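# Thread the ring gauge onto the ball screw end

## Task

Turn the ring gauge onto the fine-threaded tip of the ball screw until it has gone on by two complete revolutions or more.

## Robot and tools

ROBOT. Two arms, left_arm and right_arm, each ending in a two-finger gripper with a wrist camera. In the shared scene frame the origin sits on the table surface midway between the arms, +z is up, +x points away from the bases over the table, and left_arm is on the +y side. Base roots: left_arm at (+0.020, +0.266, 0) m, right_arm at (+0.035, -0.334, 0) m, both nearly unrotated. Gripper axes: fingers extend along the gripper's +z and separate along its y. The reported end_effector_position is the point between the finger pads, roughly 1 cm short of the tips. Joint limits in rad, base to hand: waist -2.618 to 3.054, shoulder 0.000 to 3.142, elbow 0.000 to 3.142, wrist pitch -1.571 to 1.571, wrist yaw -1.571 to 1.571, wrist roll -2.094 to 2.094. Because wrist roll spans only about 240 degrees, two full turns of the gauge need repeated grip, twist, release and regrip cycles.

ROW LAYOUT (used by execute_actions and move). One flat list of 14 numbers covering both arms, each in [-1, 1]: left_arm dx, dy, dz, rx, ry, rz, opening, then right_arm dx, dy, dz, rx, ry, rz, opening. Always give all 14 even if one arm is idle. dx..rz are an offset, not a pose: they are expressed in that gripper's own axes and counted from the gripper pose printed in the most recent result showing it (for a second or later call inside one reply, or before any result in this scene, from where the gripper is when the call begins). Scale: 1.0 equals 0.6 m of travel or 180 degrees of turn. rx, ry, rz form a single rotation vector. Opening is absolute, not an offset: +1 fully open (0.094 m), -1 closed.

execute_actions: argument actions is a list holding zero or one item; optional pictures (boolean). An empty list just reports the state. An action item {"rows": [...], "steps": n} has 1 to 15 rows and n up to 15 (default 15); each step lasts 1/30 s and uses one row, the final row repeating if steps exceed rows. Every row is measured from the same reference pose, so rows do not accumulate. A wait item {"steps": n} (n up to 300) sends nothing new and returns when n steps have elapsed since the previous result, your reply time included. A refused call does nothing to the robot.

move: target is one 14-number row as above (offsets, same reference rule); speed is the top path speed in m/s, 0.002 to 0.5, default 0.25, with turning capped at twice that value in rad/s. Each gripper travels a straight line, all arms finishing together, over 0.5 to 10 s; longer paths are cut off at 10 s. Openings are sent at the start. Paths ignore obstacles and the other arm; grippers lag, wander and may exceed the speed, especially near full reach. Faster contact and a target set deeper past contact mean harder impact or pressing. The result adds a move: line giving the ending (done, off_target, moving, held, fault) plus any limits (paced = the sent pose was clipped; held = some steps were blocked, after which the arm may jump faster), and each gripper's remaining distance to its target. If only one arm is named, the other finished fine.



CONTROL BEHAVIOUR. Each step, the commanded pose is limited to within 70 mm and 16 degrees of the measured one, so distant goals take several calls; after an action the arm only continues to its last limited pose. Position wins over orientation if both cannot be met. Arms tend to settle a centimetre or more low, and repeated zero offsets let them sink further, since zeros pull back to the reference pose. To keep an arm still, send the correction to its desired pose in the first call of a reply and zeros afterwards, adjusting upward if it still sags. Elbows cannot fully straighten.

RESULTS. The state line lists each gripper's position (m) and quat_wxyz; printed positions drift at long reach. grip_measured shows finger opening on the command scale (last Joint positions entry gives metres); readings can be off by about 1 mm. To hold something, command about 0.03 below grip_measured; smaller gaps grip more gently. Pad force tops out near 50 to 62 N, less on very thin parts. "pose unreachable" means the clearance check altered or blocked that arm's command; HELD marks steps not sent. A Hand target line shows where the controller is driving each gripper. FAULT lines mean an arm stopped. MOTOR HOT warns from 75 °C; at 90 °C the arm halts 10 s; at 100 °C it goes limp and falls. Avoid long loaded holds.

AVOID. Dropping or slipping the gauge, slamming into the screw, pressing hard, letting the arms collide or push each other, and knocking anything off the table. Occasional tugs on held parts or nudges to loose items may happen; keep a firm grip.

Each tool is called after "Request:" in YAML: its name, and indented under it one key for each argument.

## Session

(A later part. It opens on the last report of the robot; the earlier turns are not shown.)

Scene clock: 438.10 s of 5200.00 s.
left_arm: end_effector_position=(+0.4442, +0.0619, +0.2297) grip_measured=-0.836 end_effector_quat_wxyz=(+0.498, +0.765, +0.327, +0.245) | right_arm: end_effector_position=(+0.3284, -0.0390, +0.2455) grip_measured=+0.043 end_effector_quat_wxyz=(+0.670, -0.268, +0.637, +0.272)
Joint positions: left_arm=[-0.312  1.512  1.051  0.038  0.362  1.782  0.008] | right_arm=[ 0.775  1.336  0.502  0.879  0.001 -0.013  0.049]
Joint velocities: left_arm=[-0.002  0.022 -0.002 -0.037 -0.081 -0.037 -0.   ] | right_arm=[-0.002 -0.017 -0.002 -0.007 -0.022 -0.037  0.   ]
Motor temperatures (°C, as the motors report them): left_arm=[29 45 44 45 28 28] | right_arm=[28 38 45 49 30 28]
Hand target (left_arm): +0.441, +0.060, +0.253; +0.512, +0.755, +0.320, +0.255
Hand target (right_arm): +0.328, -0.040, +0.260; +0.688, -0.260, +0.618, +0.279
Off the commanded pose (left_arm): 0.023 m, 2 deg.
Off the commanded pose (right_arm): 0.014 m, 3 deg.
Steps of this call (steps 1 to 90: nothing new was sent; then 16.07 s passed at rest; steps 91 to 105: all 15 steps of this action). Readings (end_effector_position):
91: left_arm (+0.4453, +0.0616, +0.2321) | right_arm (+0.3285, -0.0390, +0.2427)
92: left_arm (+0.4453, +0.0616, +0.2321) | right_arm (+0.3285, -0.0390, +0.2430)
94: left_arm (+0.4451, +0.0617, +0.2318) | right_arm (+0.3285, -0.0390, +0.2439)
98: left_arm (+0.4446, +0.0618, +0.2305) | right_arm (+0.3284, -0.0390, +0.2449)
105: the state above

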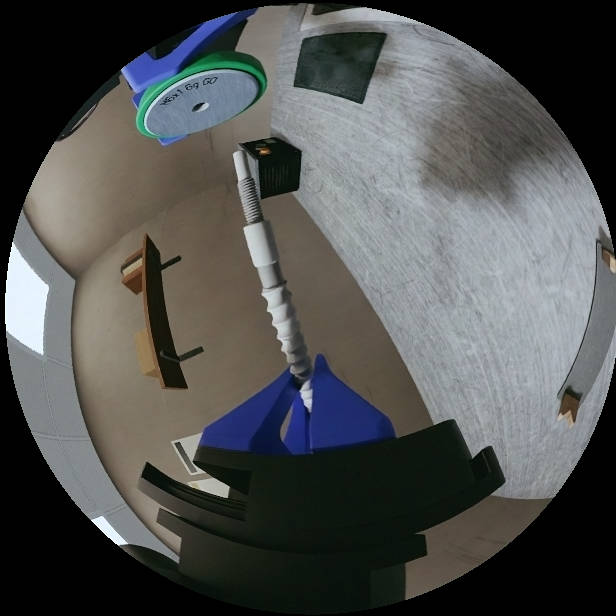

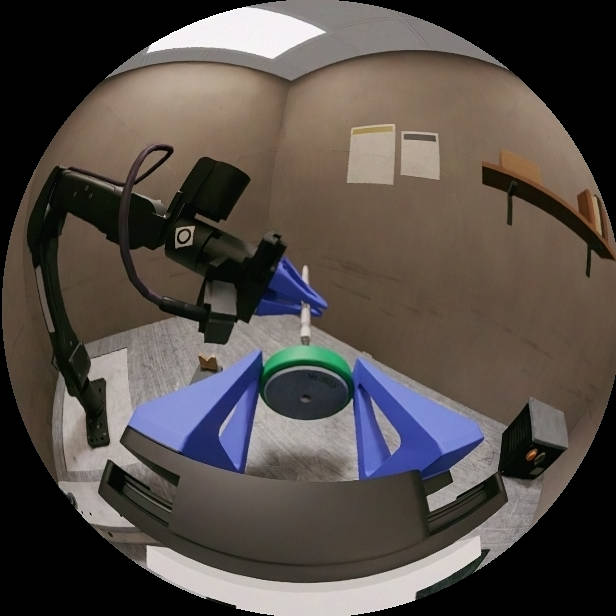

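Request:
execute_actions:
  actions: []

Scene clock: 462.23 s of 5200.00 s.
left_arm: end_effector_position=(+0.4442, +0.0620, +0.2296) grip_measured=-0.836 end_effector_quat_wxyz=(+0.498, +0.765, +0.327, +0.245) | right_arm: end_effector_position=(+0.3284, -0.0390, +0.2456) grip_measured=+0.043 end_effector_quat_wxyz=(+0.670, -0.268, +0.637, +0.272)
Joint positions: left_arm=[-0.312  1.512  1.051  0.037  0.362  1.782  0.008] | right_arm=[ 0.775  1.336  0.502  0.88   0.001 -0.013  0.049]
Joint velocities: left_arm=[ 0.027  0.012 -0.007 -0.037  0.037  0.007 -0.001] | right_arm=[-0.012  0.002 -0.002 -0.007 -0.051 -0.066 -0.001]
Motor temperatures (°C, as the motors report them): left_arm=[29 46 46 44 28 28] | right_arm=[28 38 45 51 30 28]
Hand target (left_arm): +0.441, +0.060, +0.253; +0.512, +0.755, +0.320, +0.255
Hand target (right_arm): +0.328, -0.040, +0.260; +0.688, -0.260, +0.618, +0.279
Off the commanded pose (left_arm): 0.024 m, 2 deg.
Off the commanded pose (right_arm): 0.014 m, 3 deg.
Steps of this call (steps 1 to 90: nothing new was sent; then 21.13 s passed at rest). Readings (end_effector_position):
1: left_arm (+0.4442, +0.0619, +0.2297) | right_arm (+0.3284, -0.0390, +0.2455)
2: left_arm (+0.4442, +0.0620, +0.2296) | right_arm (+0.3284, -0.0390, +0.2455)
4: left_arm (+0.4442, +0.0620, +0.2296) | right_arm (+0.3284, -0.0390, +0.2455)
8: left_arm (+0.4442, +0.0620, +0.2296) | right_arm (+0.3284, -0.0390, +0.2455)
90: the state above

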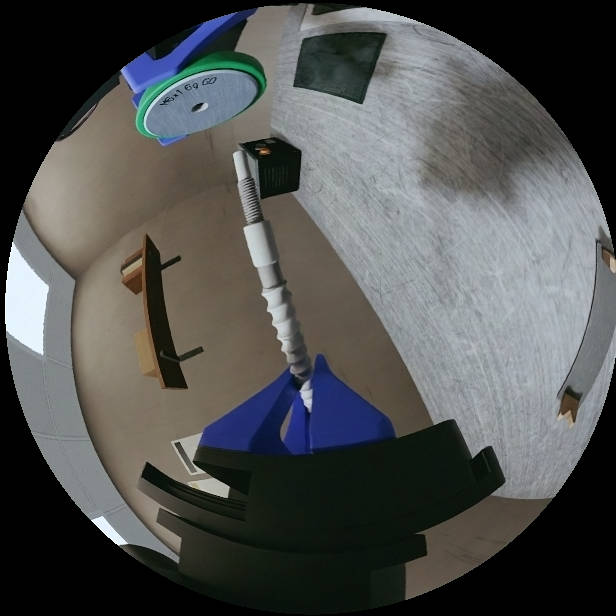

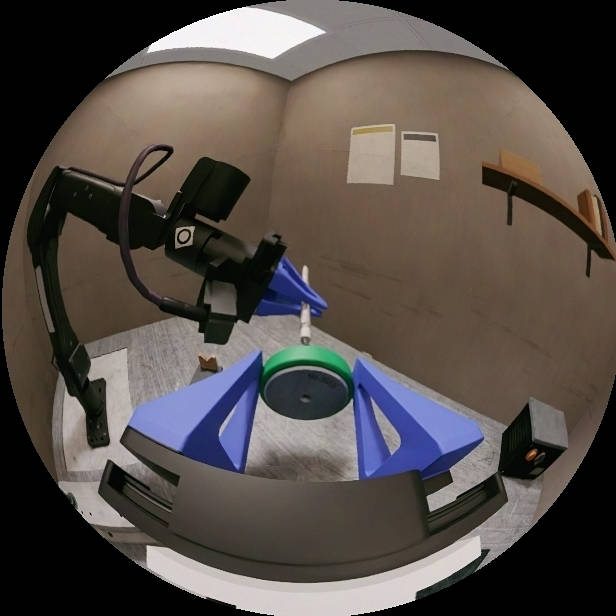

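Request:
execute_actions:
  actions:
    - {"rows": [[-0.004,0.0357,-0.0165,-0.0132,0.0013,-0.003,-0.87,-0.018,0,0,0,-0.014,0,0.025],[-0.004,0.0357,-0.0165,-0.0132,0.0013,-0.007,-0.87,-0.014,0,0,0,-0.011,0,0.025],[-0.004,0.0357,-0.0165,-0.0132,0.0013,-0.012,-0.87,-0.009,0,0,0,-0.007,0,0.025]], "steps": 15}

Scene clock: 498.43 s of 5200.00 s.
left_arm: end_effector_position=(+0.4443, +0.0621, +0.2295) grip_measured=-0.836 end_effector_quat_wxyz=(+0.503, +0.758, +0.344, +0.235) | right_arm: end_effector_position=(+0.3285, -0.0390, +0.2421) grip_measured=+0.043 end_effector_quat_wxyz=(+0.666, -0.270, +0.641, +0.270)
Joint positions: left_arm=[-0.312  1.512  1.051  0.037  0.361  1.739  0.008] | right_arm=[ 0.775  1.336  0.502  0.866  0.001 -0.013  0.049]
Joint velocities: left_arm=[-0.007 -0.017  0.012  0.081  0.051 -0.037 -0.   ] | right_arm=[-0.002 -0.022 -0.002  0.007  0.007  0.007  0.001]
Motor temperatures (°C, as the motors report them): left_arm=[29 47 47 45 28 28] | right_arm=[28 38 45 53 30 28]
Hand target (left_arm): +0.441, +0.060, +0.253; +0.518, +0.748, +0.337, +0.244
Hand target (right_arm): +0.328, -0.039, +0.251; +0.677, -0.265, +0.630, +0.275
Off the commanded pose (left_arm): 0.024 m, 2 deg.
Off the commanded pose (right_arm): 0.009 m, 2 deg.
Steps of this call (steps 1 to 90: nothing new was sent; then 32.70 s passed at rest; steps 91 to 105: all 15 steps of this action). Readings (end_effector_position):
91: left_arm (+0.4442, +0.0620, +0.2296) | right_arm (+0.3284, -0.0390, +0.2456)
92: left_arm (+0.4442, +0.0620, +0.2296) | right_arm (+0.3284, -0.0390, +0.2455)
94: left_arm (+0.4442, +0.0620, +0.2296) | right_arm (+0.3284, -0.0390, +0.2448)
98: left_arm (+0.4442, +0.0620, +0.2296) | right_arm (+0.3285, -0.0390, +0.2430)
105: the state above

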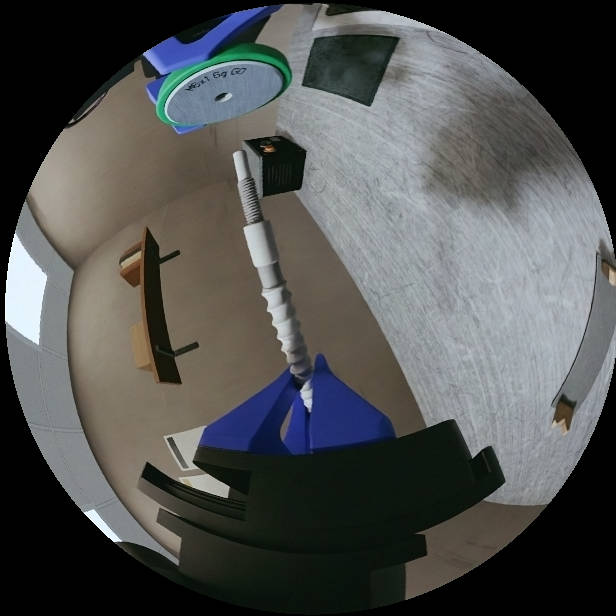

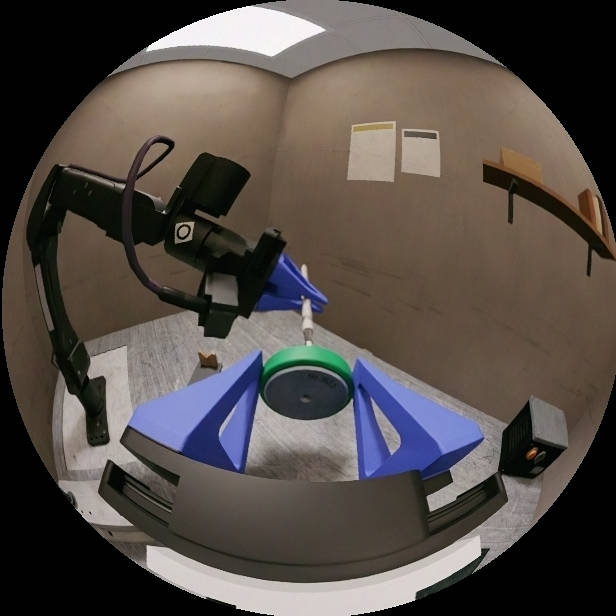

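Request:
execute_actions:
  actions:
    - {"rows": [[-0.007,0.0357,-0.0165,-0.0132,0.0013,0.002,-0.87,-0.018,0,0,0,-0.014,0,0.025],[-0.010,0.0357,-0.0165,-0.0132,0.0013,0.002,-0.87,-0.018,0,0,0,-0.014,0,0.025],[-0.013,0.0357,-0.0165,-0.0132,0.0013,0.002,-0.87,-0.018,0,0,0,-0.014,0,0.025],[-0.016,0.0357,-0.0165,-0.0132,0.0013,0.002,-0.87,-0.018,0,0,0,-0.014,0,0.025],[-0.019,0.0357,-0.0165,-0.0132,0.0013,0.002,-0.87,-0.018,0,0,0,-0.014,0,0.025],[-0.022,0.0357,-0.0165,-0.0132,0.0013,0.002,-0.87,-0.018,0,0,0,-0.014,0,0.025],[-0.025,0.0357,-0.0165,-0.0132,0.0013,0.002,-0.87,-0.018,0,0,0,-0.014,0,0.025],[-0.028,0.0357,-0.0165,-0.0132,0.0013,0.002,-0.87,-0.018,0,0,0,-0.014,0,0.025],[-0.031,0.0357,-0.0165,-0.0132,0.0013,0.002,-0.87,-0.018,0,0,0,-0.014,0,0.025],[-0.034,0.0357,-0.0165,-0.0132,0.0013,0.002,-0.87,-0.018,0,0,0,-0.014,0,0.025],[-0.037,0.0357,-0.0165,-0.0132,0.0013,0.002,-0.87,-0.018,0,0,0,-0.014,0,0.025]], "steps": 15}

Request:
wait:
  seconds: 0.5

Scene clock: 525.73 s of 5200.00 s.
left_arm: end_effector_position=(+0.4322, +0.0443, +0.2434) grip_measured=-0.836 end_effector_quat_wxyz=(+0.512, +0.754, +0.334, +0.239) | right_arm: end_effector_position=(+0.3285, -0.0390, +0.2419) grip_measured=+0.043 end_effector_quat_wxyz=(+0.665, -0.270, +0.642, +0.270)
Joint positions: left_arm=[-0.372  1.477  1.051  0.036  0.317  1.718  0.008] | right_arm=[ 0.775  1.336  0.502  0.865  0.001 -0.013  0.049]
Joint velocities: left_arm=[-0.027 -0.017  0.002 -0.007 -0.11  -0.081 -0.   ] | right_arm=[-0.012  0.002  0.002  0.007  0.022 -0.081 -0.002]
Motor temperatures (°C, as the motors report them): left_arm=[29 48 48 45 28 28] | right_arm=[28 38 45 53 30 28]
Hand target (left_arm): +0.429, +0.045, +0.253; +0.517, +0.748, +0.337, +0.244
Hand target (right_arm): +0.328, -0.039, +0.253; +0.679, -0.264, +0.627, +0.276
Off the commanded pose (left_arm): 0.010 m, 1 deg.
Off the commanded pose (right_arm): 0.011 m, 3 deg.
Steps of this call (steps 1 to 90: nothing new was sent; then 23.80 s passed at rest; steps 91 to 105: all 15 steps of this action). Readings (end_effector_position):
91: left_arm (+0.4443, +0.0622, +0.2295) | right_arm (+0.3285, -0.0390, +0.2419)
92: left_arm (+0.4443, +0.0622, +0.2299) | right_arm (+0.3285, -0.0390, +0.2419)
94: left_arm (+0.4432, +0.0609, +0.2314) | right_arm (+0.3285, -0.0390, +0.2419)
98: left_arm (+0.4382, +0.0538, +0.2379) | right_arm (+0.3285, -0.0390, +0.2419)
105: the state above

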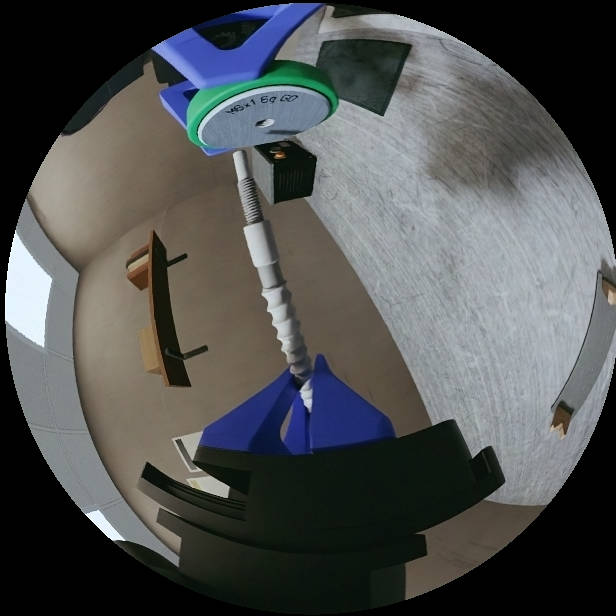

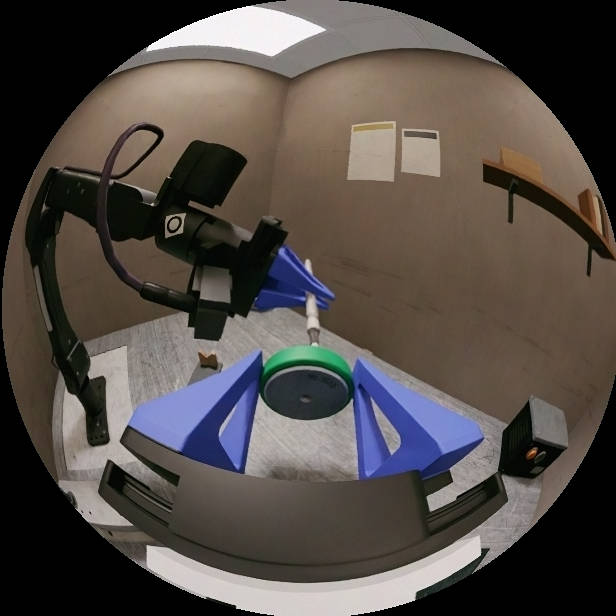

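Scene clock: 526.23 s of 5200.00 s.
left_arm: end_effector_position=(+0.4333, +0.0458, +0.2432) grip_measured=-0.836 end_effector_quat_wxyz=(+0.510, +0.753, +0.339, +0.242) | right_arm: end_effector_position=(+0.3285, -0.0390, +0.2419) grip_measured=+0.043 end_effector_quat_wxyz=(+0.665, -0.270, +0.642, +0.270)
Joint positions: left_arm=[-0.372  1.477  1.051  0.036  0.306  1.715  0.008] | right_arm=[ 0.775  1.336  0.502  0.865  0.001 -0.013  0.049]
Joint velocities: left_arm=[-0.007 -0.012 -0.007  0.037 -0.037 -0.007  0.001] | right_arm=[ 0.002 -0.012 -0.012  0.051 -0.051 -0.022 -0.001]
Motor temperatures (°C, as the motors report them): left_arm=[29 48 48 45 28 28] | right_arm=[28 38 45 53 30 28]
Hand target (left_arm): +0.429, +0.045, +0.253; +0.517, +0.748, +0.337, +0.244
Hand target (right_arm): +0.328, -0.039, +0.253; +0.679, -0.264, +0.627, +0.276
Off the commanded pose (left_arm): 0.011 m, 1 deg.
Off the commanded pose (right_arm): 0.011 m, 3 deg.
Steps of this call (steps 1 to 15: nothing new was sent). Readings (end_effector_position):
1: left_arm (+0.4323, +0.0445, +0.2434) | right_arm (+0.3285, -0.0390, +0.2419)
2: left_arm (+0.4326, +0.0448, +0.2433) | right_arm (+0.3285, -0.0390, +0.2419)
4: left_arm (+0.4329, +0.0452, +0.2432) | right_arm (+0.3285, -0.0390, +0.2419)
8: left_arm (+0.4332, +0.0456, +0.2432) | right_arm (+0.3285, -0.0390, +0.2419)
15: the state above

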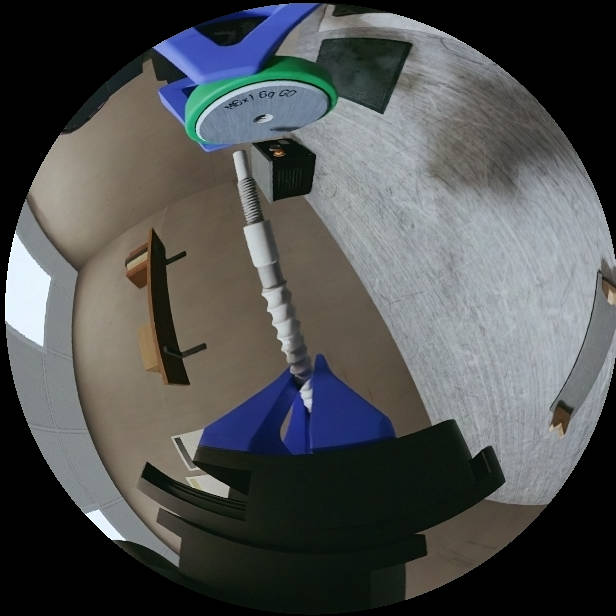

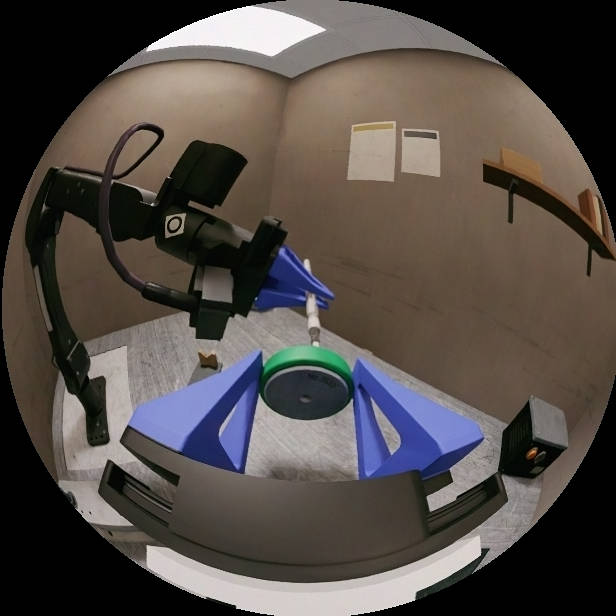

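Request:
execute_actions:
  actions:
    - {"rows": [[-0.005,0.012,-0.004,-0.005,0,0.001,-0.87,-0.018,0,0,0,-0.014,0,0.025],[-0.006,0.010,-0.005,-0.005,0,0.002,-0.87,-0.018,0,0,0,-0.014,0,0.025],[-0.007,0.008,-0.006,-0.005,-0.001,0.003,-0.87,-0.018,0,0,0,-0.014,0,0.025],[-0.008,0.006,-0.0065,-0.004,-0.001,0.004,-0.87,-0.018,0,0,0,-0.014,0,0.025],[-0.009,0.004,-0.007,-0.004,-0.0015,0.005,-0.87,-0.018,0,0,0,-0.014,0,0.025],[-0.010,0.002,-0.0075,-0.004,-0.002,0.006,-0.87,-0.018,0,0,0,-0.014,0,0.025],[-0.011,0.0,-0.008,-0.0035,-0.002,0.007,-0.87,-0.018,0,0,0,-0.014,0,0.025],[-0.012,-0.002,-0.009,-0.003,-0.0025,0.0075,-0.87,-0.018,0,0,0,-0.014,0,0.025],[-0.0135,-0.004,-0.0098,-0.003,-0.003,0.008,-0.87,-0.018,0,0,0,-0.014,0,0.025]], "steps": 15}
  pictures: false

Request:
wait:
  seconds: 0.5

Scene clock: 583.60 s of 5200.00 s.
left_arm: end_effector_position=(+0.4285, +0.0459, +0.2322) grip_measured=-0.836 end_effector_quat_wxyz=(+0.503, +0.759, +0.339, +0.237) | right_arm: end_effector_position=(+0.3285, -0.0390, +0.2419) grip_measured=+0.043 end_effector_quat_wxyz=(+0.665, -0.270, +0.642, +0.270)
Joint positions: left_arm=[-0.376  1.473  1.021  0.039  0.304  1.722  0.008] | right_arm=[ 0.775  1.336  0.502  0.865  0.001 -0.013  0.049]
Joint velocities: left_arm=[-0.027 -0.012 -0.007  0.007 -0.051 -0.095 -0.001] | right_arm=[ 0.002 -0.012  0.012 -0.066 -0.081  0.022  0.001]
Motor temperatures (°C, as the motors report them): left_arm=[29 47 46 47 28 28] | right_arm=[28 38 45 55 30 28]
Hand target (left_arm): +0.423, +0.044, +0.243; +0.512, +0.756, +0.326, +0.246
Hand target (right_arm): +0.328, -0.039, +0.253; +0.679, -0.264, +0.627, +0.276
Off the commanded pose (left_arm): 0.012 m, 2 deg.
Off the commanded pose (right_arm): 0.011 m, 3 deg.
Steps of this call (steps 1 to 90: nothing new was sent; then 53.87 s passed at rest; steps 91 to 105: all 15 steps of this action). Readings (end_effector_position):
91: left_arm (+0.4334, +0.0459, +0.2431) | right_arm (+0.3285, -0.0390, +0.2419)
92: left_arm (+0.4335, +0.0460, +0.2431) | right_arm (+0.3285, -0.0390, +0.2419)
94: left_arm (+0.4335, +0.0460, +0.2431) | right_arm (+0.3285, -0.0390, +0.2419)
98: left_arm (+0.4330, +0.0462, +0.2416) | right_arm (+0.3285, -0.0390, +0.2419)
105: the state above

Scene clock: 584.10 s of 5200.00 s.
left_arm: end_effector_position=(+0.4285, +0.0459, +0.2322) grip_measured=-0.836 end_effector_quat_wxyz=(+0.503, +0.759, +0.338, +0.237) | right_arm: end_effector_position=(+0.3285, -0.0390, +0.2419) grip_measured=+0.043 end_effector_quat_wxyz=(+0.665, -0.270, +0.642, +0.270)
Joint positions: left_arm=[-0.376  1.473  1.021  0.039  0.304  1.723  0.008] | right_arm=[ 0.775  1.336  0.502  0.865  0.001 -0.013  0.049]
Joint velocities: left_arm=[-0.007 -0.012 -0.002 -0.022 -0.051  0.022 -0.   ] | right_arm=[-0.012  0.007 -0.007 -0.007  0.081  0.051 -0.   ]
Motor temperatures (°C, as the motors report them): left_arm=[29 47 46 47 28 28] | right_arm=[28 38 45 55 30 28]
Hand target (left_arm): +0.423, +0.044, +0.243; +0.512, +0.756, +0.326, +0.246
Hand target (right_arm): +0.328, -0.039, +0.253; +0.679, -0.264, +0.627, +0.276
Off the commanded pose (left_arm): 0.012 m, 2 deg.
Off the commanded pose (right_arm): 0.011 m, 3 deg.
Steps of this call (steps 1 to 15: nothing new was sent). Readings (end_effector_position):
1: left_arm (+0.4285, +0.0459, +0.2322) | right_arm (+0.3285, -0.0390, +0.2419)
2: left_arm (+0.4285, +0.0459, +0.2322) | right_arm (+0.3285, -0.0390, +0.2419)
4: left_arm (+0.4285, +0.0459, +0.2322) | right_arm (+0.3285, -0.0390, +0.2419)
8: left_arm (+0.4285, +0.0459, +0.2322) | right_arm (+0.3285, -0.0390, +0.2419)
15: the state above

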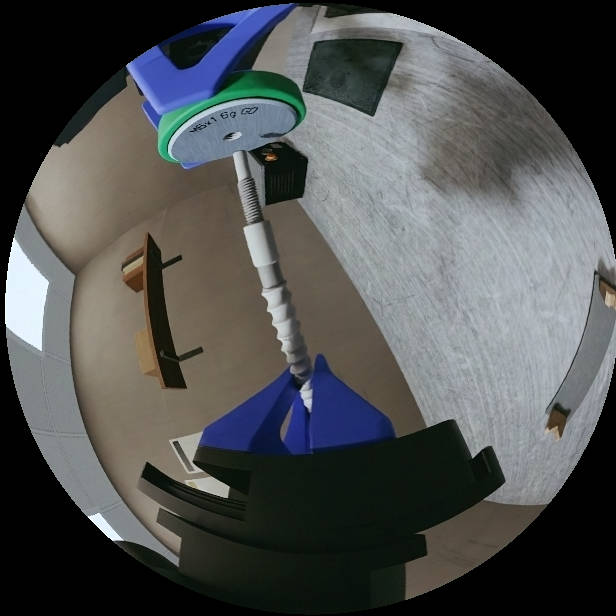

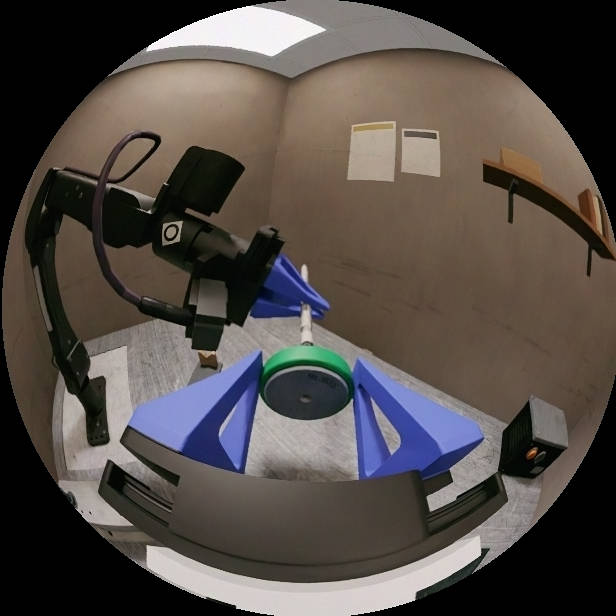

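Request:
zoom_image:
  camera: "cam_right_wrist"
  region: [250, 240, 370, 420]

Request:
zoom_image:
  camera: "cam_left_wrist"
  region: [170, 80, 310, 260]

Region (250, 240, 370, 420) of cam_right_wrist's 616x616 image, scaled by 2.800, with more detail than that image has.

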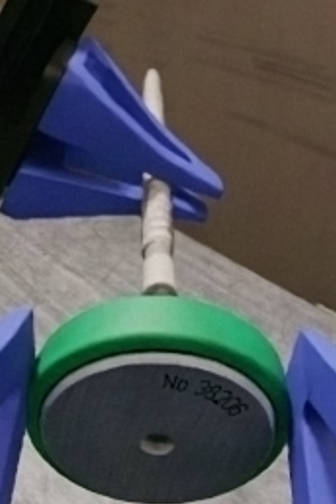

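Region (170, 80, 310, 260) of cam_left_wrist's 616x616 image, scaled by 2.800, with more detail than that image has.

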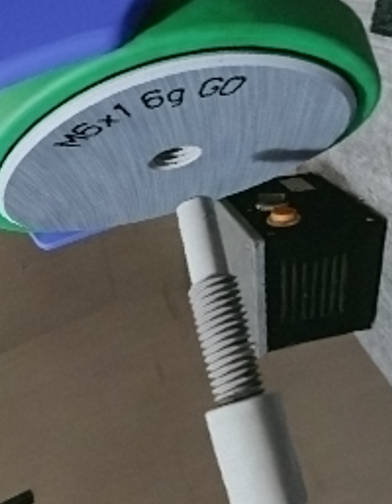

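Request:
execute_actions:
  actions:
    - {"rows": [[-0.004,0.017,-0.008,-0.008,0,0.007,-0.87,-0.015,0,0,0,-0.012,0,0.025],[-0.002,0.0164,-0.007,-0.0075,0.0005,0.009,-0.87,-0.012,0,0,0,-0.009,0,0.025],[0.0003,0.0164,-0.0065,-0.0072,0.0011,0.0112,-0.87,-0.009,0,0,0,-0.007,0,0.025]], "steps": 15}
  pictures: false

Request:
wait:
  seconds: 0.5

Request:
zoom_image:
  camera: "cam_right_wrist"
  region: [250, 240, 370, 420]

Request:
zoom_image:
  camera: "cam_left_wrist"
  region: [170, 80, 310, 260]

Scene clock: 626.50 s of 5200.00 s.
left_arm: end_effector_position=(+0.4285, +0.0459, +0.2322) grip_measured=-0.836 end_effector_quat_wxyz=(+0.500, +0.762, +0.331, +0.242) | right_arm: end_effector_position=(+0.3286, -0.0389, +0.2384) grip_measured=+0.043 end_effector_quat_wxyz=(+0.661, -0.272, +0.646, +0.268)
Joint positions: left_arm=[-0.376  1.473  1.021  0.039  0.304  1.741  0.008] | right_arm=[ 0.775  1.336  0.502  0.851  0.001 -0.013  0.049]
Joint velocities: left_arm=[-0.012 -0.012 -0.012  0.081 -0.007  0.022 -0.   ] | right_arm=[-0.007  0.017  0.012 -0.125  0.022  0.051 -0.   ]
Motor temperatures (°C, as the motors report them): left_arm=[29 47 45 49 28 28] | right_arm=[28 38 45 56 30 28]
Hand target (left_arm): +0.428, +0.046, +0.243; +0.506, +0.759, +0.323, +0.251
Hand target (right_arm): +0.328, -0.039, +0.247; +0.672, -0.267, +0.635, +0.273
Off the commanded pose (left_arm): 0.011 m, 2 deg.
Off the commanded pose (right_arm): 0.009 m, 2 deg.
Steps of this call (steps 1 to 90: nothing new was sent; then 38.90 s passed at rest; steps 91 to 105: all 15 steps of this action). Readings (end_effector_position):
91: left_arm (+0.4285, +0.0459, +0.2322) | right_arm (+0.3285, -0.0390, +0.2419)
92: left_arm (+0.4285, +0.0459, +0.2322) | right_arm (+0.3285, -0.0389, +0.2417)
94: left_arm (+0.4285, +0.0459, +0.2322) | right_arm (+0.3285, -0.0389, +0.2409)
98: left_arm (+0.4285, +0.0459, +0.2322) | right_arm (+0.3285, -0.0389, +0.2392)
105: the state above

Scene clock: 627.00 s of 5200.00 s.
left_arm: end_effector_position=(+0.4285, +0.0459, +0.2322) grip_measured=-0.836 end_effector_quat_wxyz=(+0.500, +0.763, +0.331, +0.242) | right_arm: end_effector_position=(+0.3286, -0.0389, +0.2382) grip_measured=+0.043 end_effector_quat_wxyz=(+0.660, -0.272, +0.647, +0.268)
Joint positions: left_arm=[-0.376  1.473  1.021  0.039  0.304  1.742  0.008] | right_arm=[ 0.775  1.336  0.502  0.85   0.001 -0.013  0.049]
Joint velocities: left_arm=[-0.012  0.002  0.002 -0.007 -0.022  0.022  0.001] | right_arm=[-0.007 -0.002  0.002 -0.022 -0.007  0.066 -0.   ]
Motor temperatures (°C, as the motors report them): left_arm=[29 47 45 49 28 28] | right_arm=[28 38 45 56 30 28]
Hand target (left_arm): +0.428, +0.046, +0.243; +0.506, +0.759, +0.323, +0.251
Hand target (right_arm): +0.328, -0.039, +0.247; +0.672, -0.267, +0.635, +0.273
Off the commanded pose (left_arm): 0.011 m, 2 deg.
Off the commanded pose (right_arm): 0.009 m, 2 deg.
Steps of this call (steps 1 to 15: nothing new was sent). Readings (end_effector_position):
1: left_arm (+0.4285, +0.0459, +0.2322) | right_arm (+0.3286, -0.0389, +0.2383)
2: left_arm (+0.4285, +0.0459, +0.2322) | right_arm (+0.3286, -0.0389, +0.2383)
4: left_arm (+0.4285, +0.0459, +0.2322) | right_arm (+0.3286, -0.0389, +0.2383)
8: left_arm (+0.4285, +0.0459, +0.2322) | right_arm (+0.3286, -0.0389, +0.2383)
15: the state above

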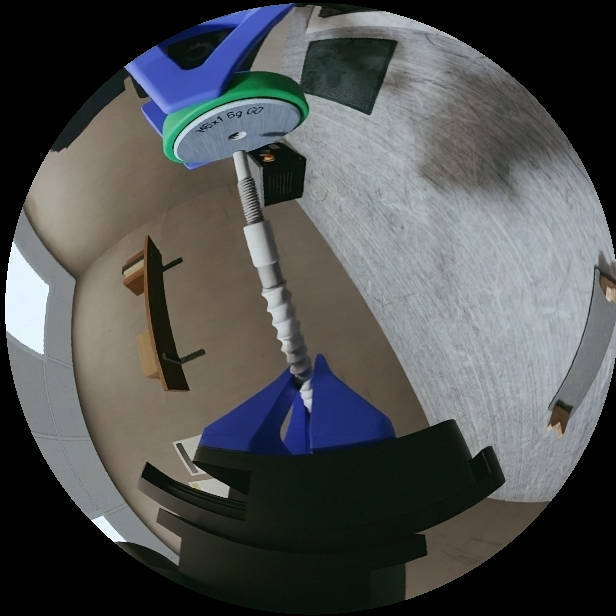

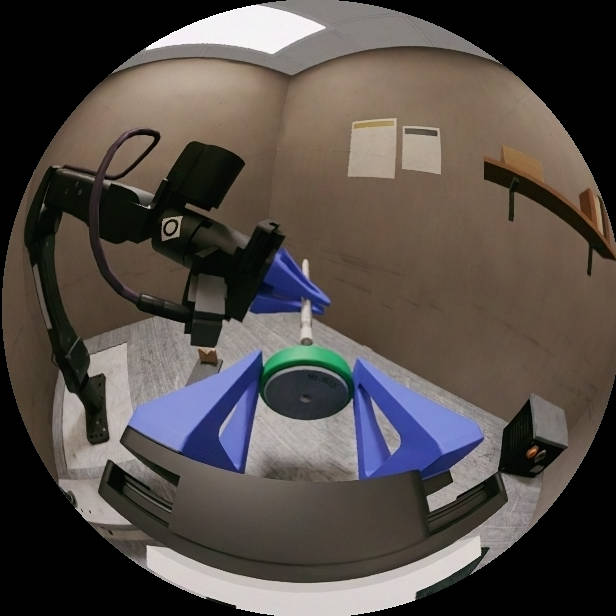

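Region (250, 240, 370, 420) of cam_right_wrist's 616x616 image, scaled by 2.800, with more detail than that image has.

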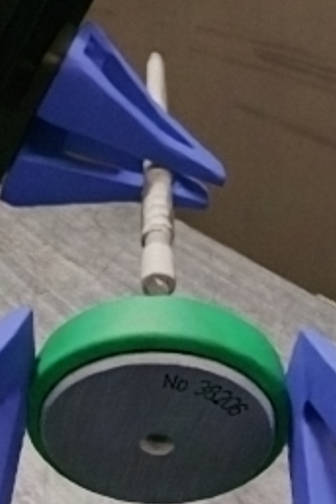

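Region (170, 80, 310, 260) of cam_left_wrist's 616x616 image, scaled by 2.800, with more detail than that image has.

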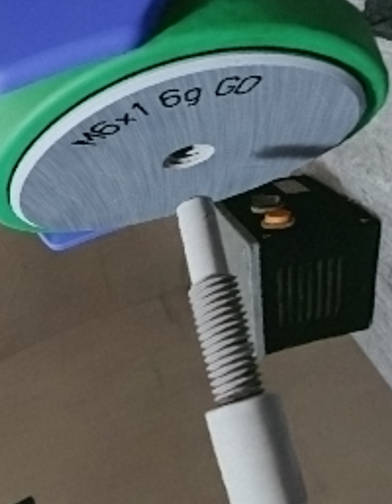

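Request:
execute_actions:
  actions:
    - {"rows": [[-0.003,0.0168,-0.0059,-0.0073,-0.0001,0.0045,-0.87,-0.018,0,0,0,-0.014,0,0.025],[-0.006,0.0172,-0.0052,-0.0073,-0.0014,0.005,-0.87,-0.018,0,0,0,-0.014,0,0.025],[-0.0092,0.0176,-0.0046,-0.0074,-0.0026,0.0056,-0.87,-0.018,0,0,0,-0.014,0,0.025],[-0.0123,0.018,-0.004,-0.0074,-0.0039,0.0061,-0.87,-0.018,0,0,0,-0.014,0,0.025],[-0.0155,0.0184,-0.0033,-0.0075,-0.0051,0.0066,-0.87,-0.018,0,0,0,-0.014,0,0.025]], "steps": 15}
  pictures: false

Request:
wait:
  seconds: 0.4

Request:
zoom_image:
  camera: "cam_right_wrist"
  region: [250, 240, 370, 420]

Request:
zoom_image:
  camera: "cam_left_wrist"
  region: [170, 80, 310, 260]

Scene clock: 641.37 s of 5200.00 s.
left_arm: end_effector_position=(+0.4251, +0.0398, +0.2321) grip_measured=-0.836 end_effector_quat_wxyz=(+0.502, +0.765, +0.325, +0.238) | right_arm: end_effector_position=(+0.3286, -0.0389, +0.2382) grip_measured=+0.043 end_effector_quat_wxyz=(+0.660, -0.272, +0.647, +0.268)
Joint positions: left_arm=[-0.392  1.473  1.021  0.039  0.304  1.742  0.008] | right_arm=[ 0.775  1.336  0.502  0.85   0.001 -0.013  0.049]
Joint velocities: left_arm=[-0.002  0.002 -0.017  0.007  0.022  0.037 -0.001] | right_arm=[-0.002  0.007  0.007  0.095  0.081 -0.007  0.   ]
Motor temperatures (°C, as the motors report them): left_arm=[29 46 47 49 28 28] | right_arm=[28 38 44 56 30 28]
Hand target (left_arm): +0.424, +0.037, +0.243; +0.510, +0.762, +0.316, +0.245
Hand target (right_arm): +0.328, -0.039, +0.249; +0.674, -0.266, +0.632, +0.274
Off the commanded pose (left_arm): 0.011 m, 2 deg.
Off the commanded pose (right_arm): 0.011 m, 3 deg.
Steps of this call (steps 1 to 90: nothing new was sent; then 10.87 s passed at rest; steps 91 to 105: all 15 steps of this action). Readings (end_effector_position):
91: left_arm (+0.4285, +0.0459, +0.2322) | right_arm (+0.3286, -0.0389, +0.2382)
92: left_arm (+0.4285, +0.0459, +0.2322) | right_arm (+0.3286, -0.0389, +0.2382)
94: left_arm (+0.4281, +0.0452, +0.2321) | right_arm (+0.3286, -0.0389, +0.2382)
98: left_arm (+0.4257, +0.0409, +0.2321) | right_arm (+0.3286, -0.0389, +0.2382)
105: the state above

Scene clock: 641.77 s of 5200.00 s.
left_arm: end_effector_position=(+0.4251, +0.0398, +0.2321) grip_measured=-0.836 end_effector_quat_wxyz=(+0.502, +0.765, +0.325, +0.238) | right_arm: end_effector_position=(+0.3286, -0.0389, +0.2382) grip_measured=+0.043 end_effector_quat_wxyz=(+0.660, -0.272, +0.647, +0.268)
Joint positions: left_arm=[-0.392  1.473  1.021  0.039  0.304  1.742  0.008] | right_arm=[ 0.775  1.336  0.502  0.85   0.001 -0.013  0.049]
Joint velocities: left_arm=[ 0.002  0.007  0.012  0.051 -0.037  0.007  0.   ] | right_arm=[-0.002 -0.007  0.002  0.007 -0.095  0.037  0.001]
Motor temperatures (°C, as the motors report them): left_arm=[29 46 47 49 28 28] | right_arm=[28 38 44 56 30 28]
Hand target (left_arm): +0.424, +0.037, +0.243; +0.510, +0.762, +0.316, +0.245
Hand target (right_arm): +0.328, -0.039, +0.249; +0.674, -0.266, +0.632, +0.274
Off the commanded pose (left_arm): 0.011 m, 2 deg.
Off the commanded pose (right_arm): 0.011 m, 3 deg.
Steps of this call (steps 1 to 12: nothing new was sent). Readings (end_effector_position):
1: left_arm (+0.4251, +0.0398, +0.2321) | right_arm (+0.3286, -0.0389, +0.2382)
2: left_arm (+0.4251, +0.0398, +0.2321) | right_arm (+0.3286, -0.0389, +0.2382)
4: left_arm (+0.4251, +0.0398, +0.2321) | right_arm (+0.3286, -0.0389, +0.2382)
8: left_arm (+0.4251, +0.0398, +0.2321) | right_arm (+0.3286, -0.0389, +0.2382)
12: the state above

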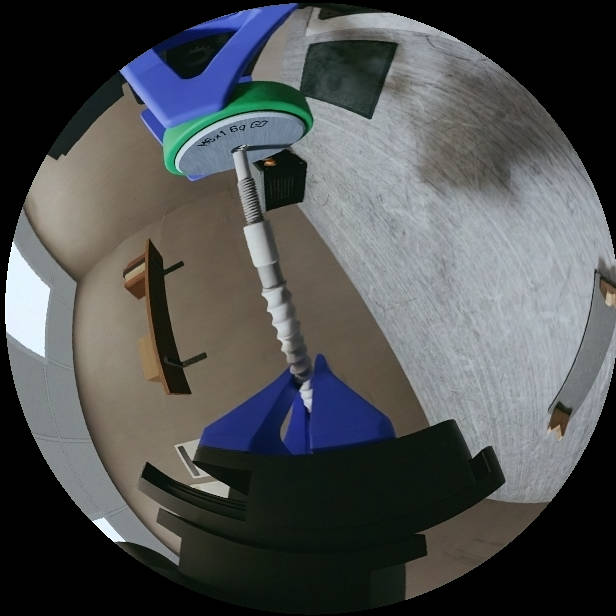

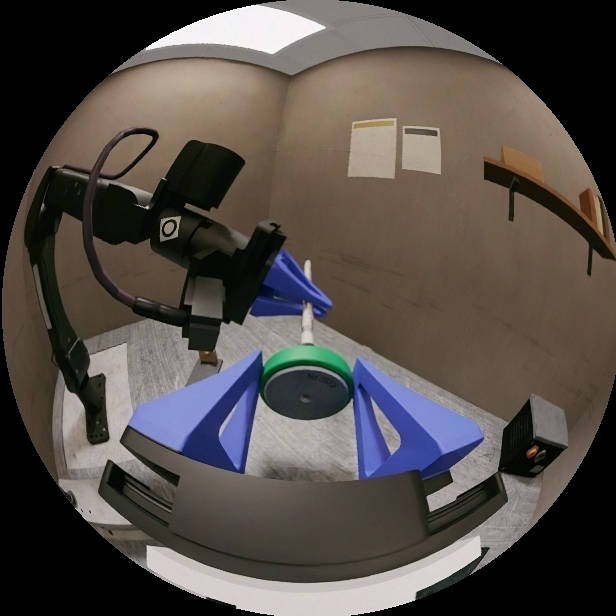

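Region (250, 240, 370, 420) of cam_right_wrist's 616x616 image, scaled by 2.800, with more detail than that image has.

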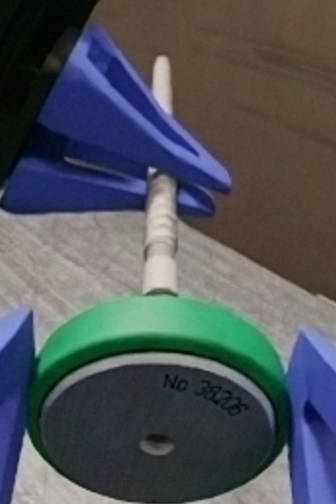

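Region (170, 80, 310, 260) of cam_left_wrist's 616x616 image, scaled by 2.800, with more detail than that image has.

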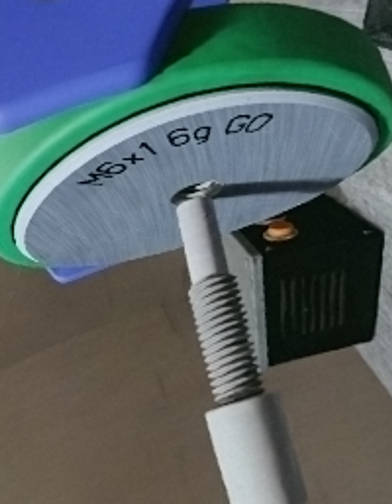

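Request:
execute_actions:
  actions:
    - {"rows": [[-0.0045,0.017,-0.0056,-0.0073,-0.0007,0.0048,-0.87,-0.018,0,0,0,-0.014,0,0.025],[-0.006,0.0172,-0.0052,-0.0073,-0.0014,0.005,-0.87,-0.018,0,0,0,-0.014,0,0.025],[-0.0076,0.0174,-0.0049,-0.0074,-0.002,0.0053,-0.87,-0.018,0,0,0,-0.014,0,0.025],[-0.0092,0.0176,-0.0046,-0.0074,-0.0026,0.0056,-0.87,-0.018,0,0,0,-0.014,0,0.025],[-0.0108,0.0178,-0.0043,-0.0074,-0.0032,0.0058,-0.87,-0.018,0,0,0,-0.014,0,0.025],[-0.0125,0.018,-0.004,-0.0074,-0.0039,0.0061,-0.87,-0.018,0,0,0,-0.014,0,0.025]], "steps": 15}
  pictures: false

Request:
wait:
  seconds: 0.4

Request:
zoom_image:
  camera: "cam_left_wrist"
  region: [170, 80, 310, 260]

Scene clock: 650.77 s of 5200.00 s.
left_arm: end_effector_position=(+0.4242, +0.0379, +0.2321) grip_measured=-0.836 end_effector_quat_wxyz=(+0.502, +0.766, +0.324, +0.238) | right_arm: end_effector_position=(+0.3287, -0.0390, +0.2382) grip_measured=+0.043 end_effector_quat_wxyz=(+0.661, -0.272, +0.647, +0.268)
Joint positions: left_arm=[-0.397  1.473  1.021  0.039  0.301  1.743  0.008] | right_arm=[ 0.775  1.336  0.502  0.85   0.001 -0.013  0.049]
Joint velocities: left_arm=[-0.012  0.002  0.007 -0.007 -0.051 -0.007 -0.   ] | right_arm=[ 0.012 -0.012  0.012  0.066  0.022  0.022  0.001]
Motor temperatures (°C, as the motors report them): left_arm=[29 46 47 49 28 28] | right_arm=[28 38 44 56 30 28]
Hand target (left_arm): +0.421, +0.033, +0.243; +0.511, +0.764, +0.312, +0.242
Hand target (right_arm): +0.328, -0.039, +0.249; +0.674, -0.266, +0.632, +0.274
Off the commanded pose (left_arm): 0.012 m, 2 deg.
Off the commanded pose (right_arm): 0.011 m, 3 deg.
Steps of this call (steps 1 to 90: nothing new was sent; then 5.50 s passed at rest; steps 91 to 105: all 15 steps of this action). Readings (end_effector_position):
91: left_arm (+0.4251, +0.0398, +0.2321) | right_arm (+0.3286, -0.0389, +0.2382)
92: left_arm (+0.4251, +0.0398, +0.2321) | right_arm (+0.3286, -0.0389, +0.2382)
94: left_arm (+0.4250, +0.0397, +0.2321) | right_arm (+0.3286, -0.0389, +0.2382)
98: left_arm (+0.4242, +0.0379, +0.2321) | right_arm (+0.3287, -0.0390, +0.2382)
105: the state above

Scene clock: 651.17 s of 5200.00 s.
left_arm: end_effector_position=(+0.4242, +0.0379, +0.2321) grip_measured=-0.836 end_effector_quat_wxyz=(+0.502, +0.766, +0.324, +0.238) | right_arm: end_effector_position=(+0.3287, -0.0390, +0.2382) grip_measured=+0.043 end_effector_quat_wxyz=(+0.661, -0.272, +0.647, +0.268)
Joint positions: left_arm=[-0.397  1.473  1.021  0.039  0.301  1.743  0.008] | right_arm=[ 0.775  1.336  0.502  0.85   0.001 -0.013  0.049]
Joint velocities: left_arm=[-0.017  0.002 -0.002  0.007  0.095 -0.037  0.   ] | right_arm=[ 0.012 -0.012  0.012 -0.007  0.007 -0.007  0.   ]
Motor temperatures (°C, as the motors report them): left_arm=[29 46 47 49 28 28] | right_arm=[28 38 44 56 30 28]
Hand target (left_arm): +0.421, +0.033, +0.243; +0.511, +0.764, +0.312, +0.242
Hand target (right_arm): +0.328, -0.039, +0.249; +0.674, -0.266, +0.632, +0.274
Off the commanded pose (left_arm): 0.012 m, 2 deg.
Off the commanded pose (right_arm): 0.011 m, 3 deg.
Steps of this call (steps 1 to 12: nothing new was sent). Readings (end_effector_position):
1: left_arm (+0.4242, +0.0379, +0.2321) | right_arm (+0.3287, -0.0390, +0.2382)
2: left_arm (+0.4242, +0.0379, +0.2321) | right_arm (+0.3287, -0.0390, +0.2382)
4: left_arm (+0.4242, +0.0379, +0.2321) | right_arm (+0.3287, -0.0390, +0.2382)
8: left_arm (+0.4242, +0.0379, +0.2321) | right_arm (+0.3287, -0.0390, +0.2382)
12: the state above

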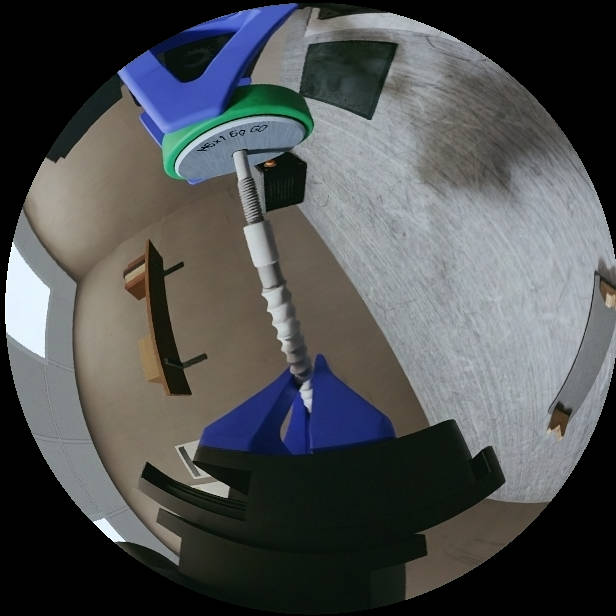

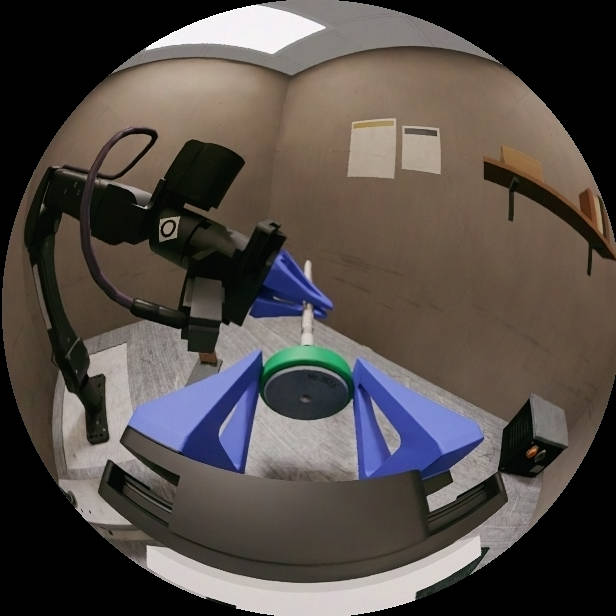

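Region (170, 80, 310, 260) of cam_left_wrist's 616x616 image, scaled by 2.800, with more detail than that image has.

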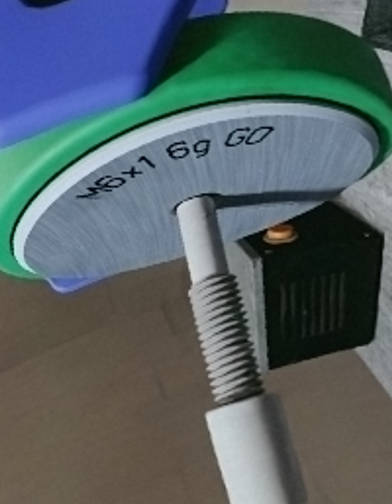

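Request:
execute_actions:
  actions:
    - {"rows": [[0.0003,0.0164,-0.0065,-0.0072,0.0011,0.004,-0.87,-0.018,0,0,0,-0.014,0,0.025],[0.0033,0.016,-0.0071,-0.0072,0.0023,0.0035,-0.87,-0.018,0,0,0,-0.014,0,0.025],[0.0063,0.0156,-0.0077,-0.0071,0.0035,0.003,-0.87,-0.018,0,0,0,-0.014,0,0.025],[0.0063,0.0156,-0.0077,-0.0071,0.0035,0.003,-0.87,-0.018,-0.001,0,0.001,-0.014,0,0.025],[0.0063,0.0156,-0.0077,-0.0071,0.0035,0.003,-0.87,-0.018,-0.002,0,0.002,-0.014,0,0.025],[0.0063,0.0156,-0.0077,-0.0071,0.0035,0.003,-0.87,-0.018,-0.003,0,0.003,-0.014,0,0.025],[0.0063,0.0156,-0.0077,-0.0071,0.0035,0.003,-0.87,-0.018,-0.0039,0,0.0041,-0.014,0,0.025]], "steps": 15}

Request:
zoom_image:
  camera: "cam_left_wrist"
  region: [200, 120, 280, 200]

Request:
zoom_image:
  camera: "cam_right_wrist"
  region: [250, 240, 370, 420]

Scene clock: 678.17 s of 5200.00 s.
left_arm: end_effector_position=(+0.4243, +0.0380, +0.2321) grip_measured=-0.836 end_effector_quat_wxyz=(+0.502, +0.766, +0.324, +0.238) | right_arm: end_effector_position=(+0.3292, -0.0395, +0.2382) grip_measured=+0.043 end_effector_quat_wxyz=(+0.661, -0.270, +0.647, +0.266)
Joint positions: left_arm=[-0.397  1.473  1.021  0.039  0.3    1.743  0.008] | right_arm=[ 0.775  1.336  0.502  0.85   0.006 -0.013  0.049]
Joint velocities: left_arm=[-0.007 -0.002  0.002  0.037  0.022 -0.007  0.   ] | right_arm=[-0.007  0.012 -0.002 -0.051 -0.022 -0.051 -0.001]
Motor temperatures (°C, as the motors report them): left_arm=[29 46 47 49 28 28] | right_arm=[28 38 44 57 30 28]
Hand target (left_arm): +0.426, +0.041, +0.243; +0.507, +0.760, +0.320, +0.249
Hand target (right_arm): +0.330, -0.041, +0.249; +0.676, -0.261, +0.634, +0.269
Off the commanded pose (left_arm): 0.011 m, 2 deg.
Off the commanded pose (right_arm): 0.011 m, 3 deg.
Steps of this call (steps 1 to 90: nothing new was sent; then 23.50 s passed at rest; steps 91 to 105: all 15 steps of this action). Readings (end_effector_position):
91: left_arm (+0.4242, +0.0380, +0.2321) | right_arm (+0.3287, -0.0390, +0.2382)
92: left_arm (+0.4242, +0.0380, +0.2321) | right_arm (+0.3287, -0.0390, +0.2382)
94: left_arm (+0.4242, +0.0380, +0.2321) | right_arm (+0.3288, -0.0391, +0.2382)
98: left_arm (+0.4243, +0.0380, +0.2321) | right_arm (+0.3290, -0.0393, +0.2382)
105: the state above

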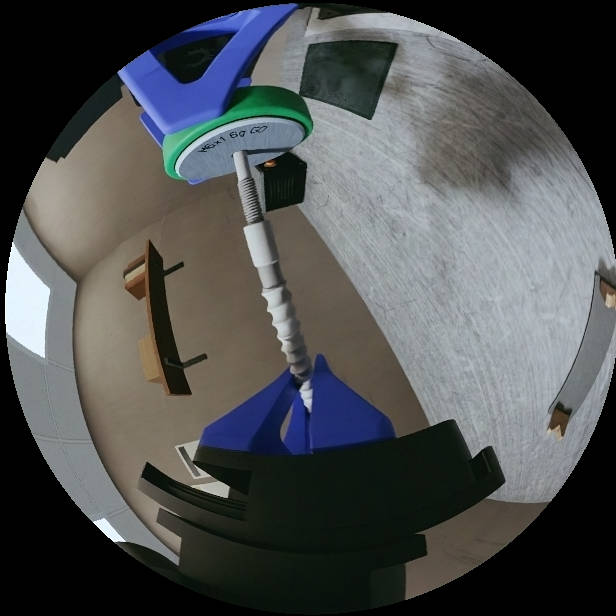

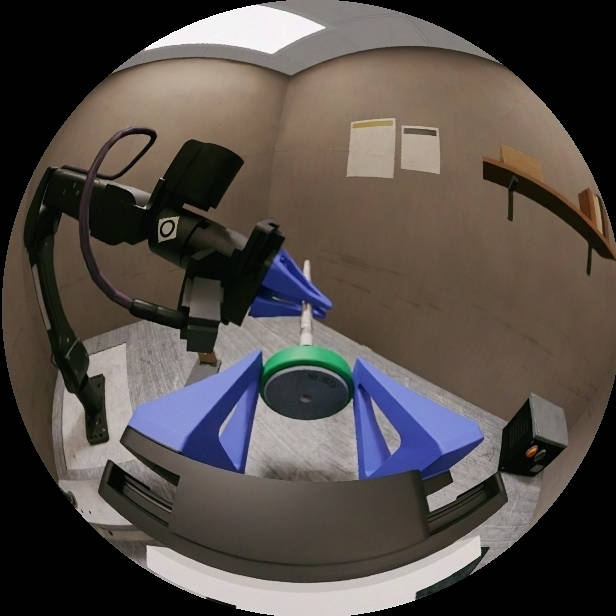

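Region (200, 120, 280, 200) of cam_left_wrist's 616x616 image, scaled by 6.300, with more detail than that image has.

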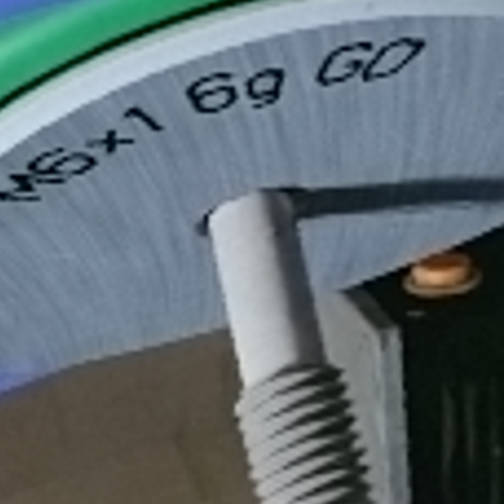

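Region (250, 240, 370, 420) of cam_right_wrist's 616x616 image, scaled by 2.800, with more detail than that image has.

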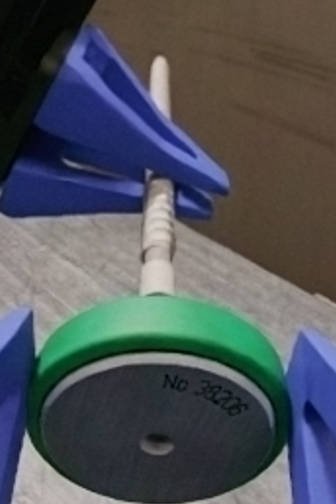

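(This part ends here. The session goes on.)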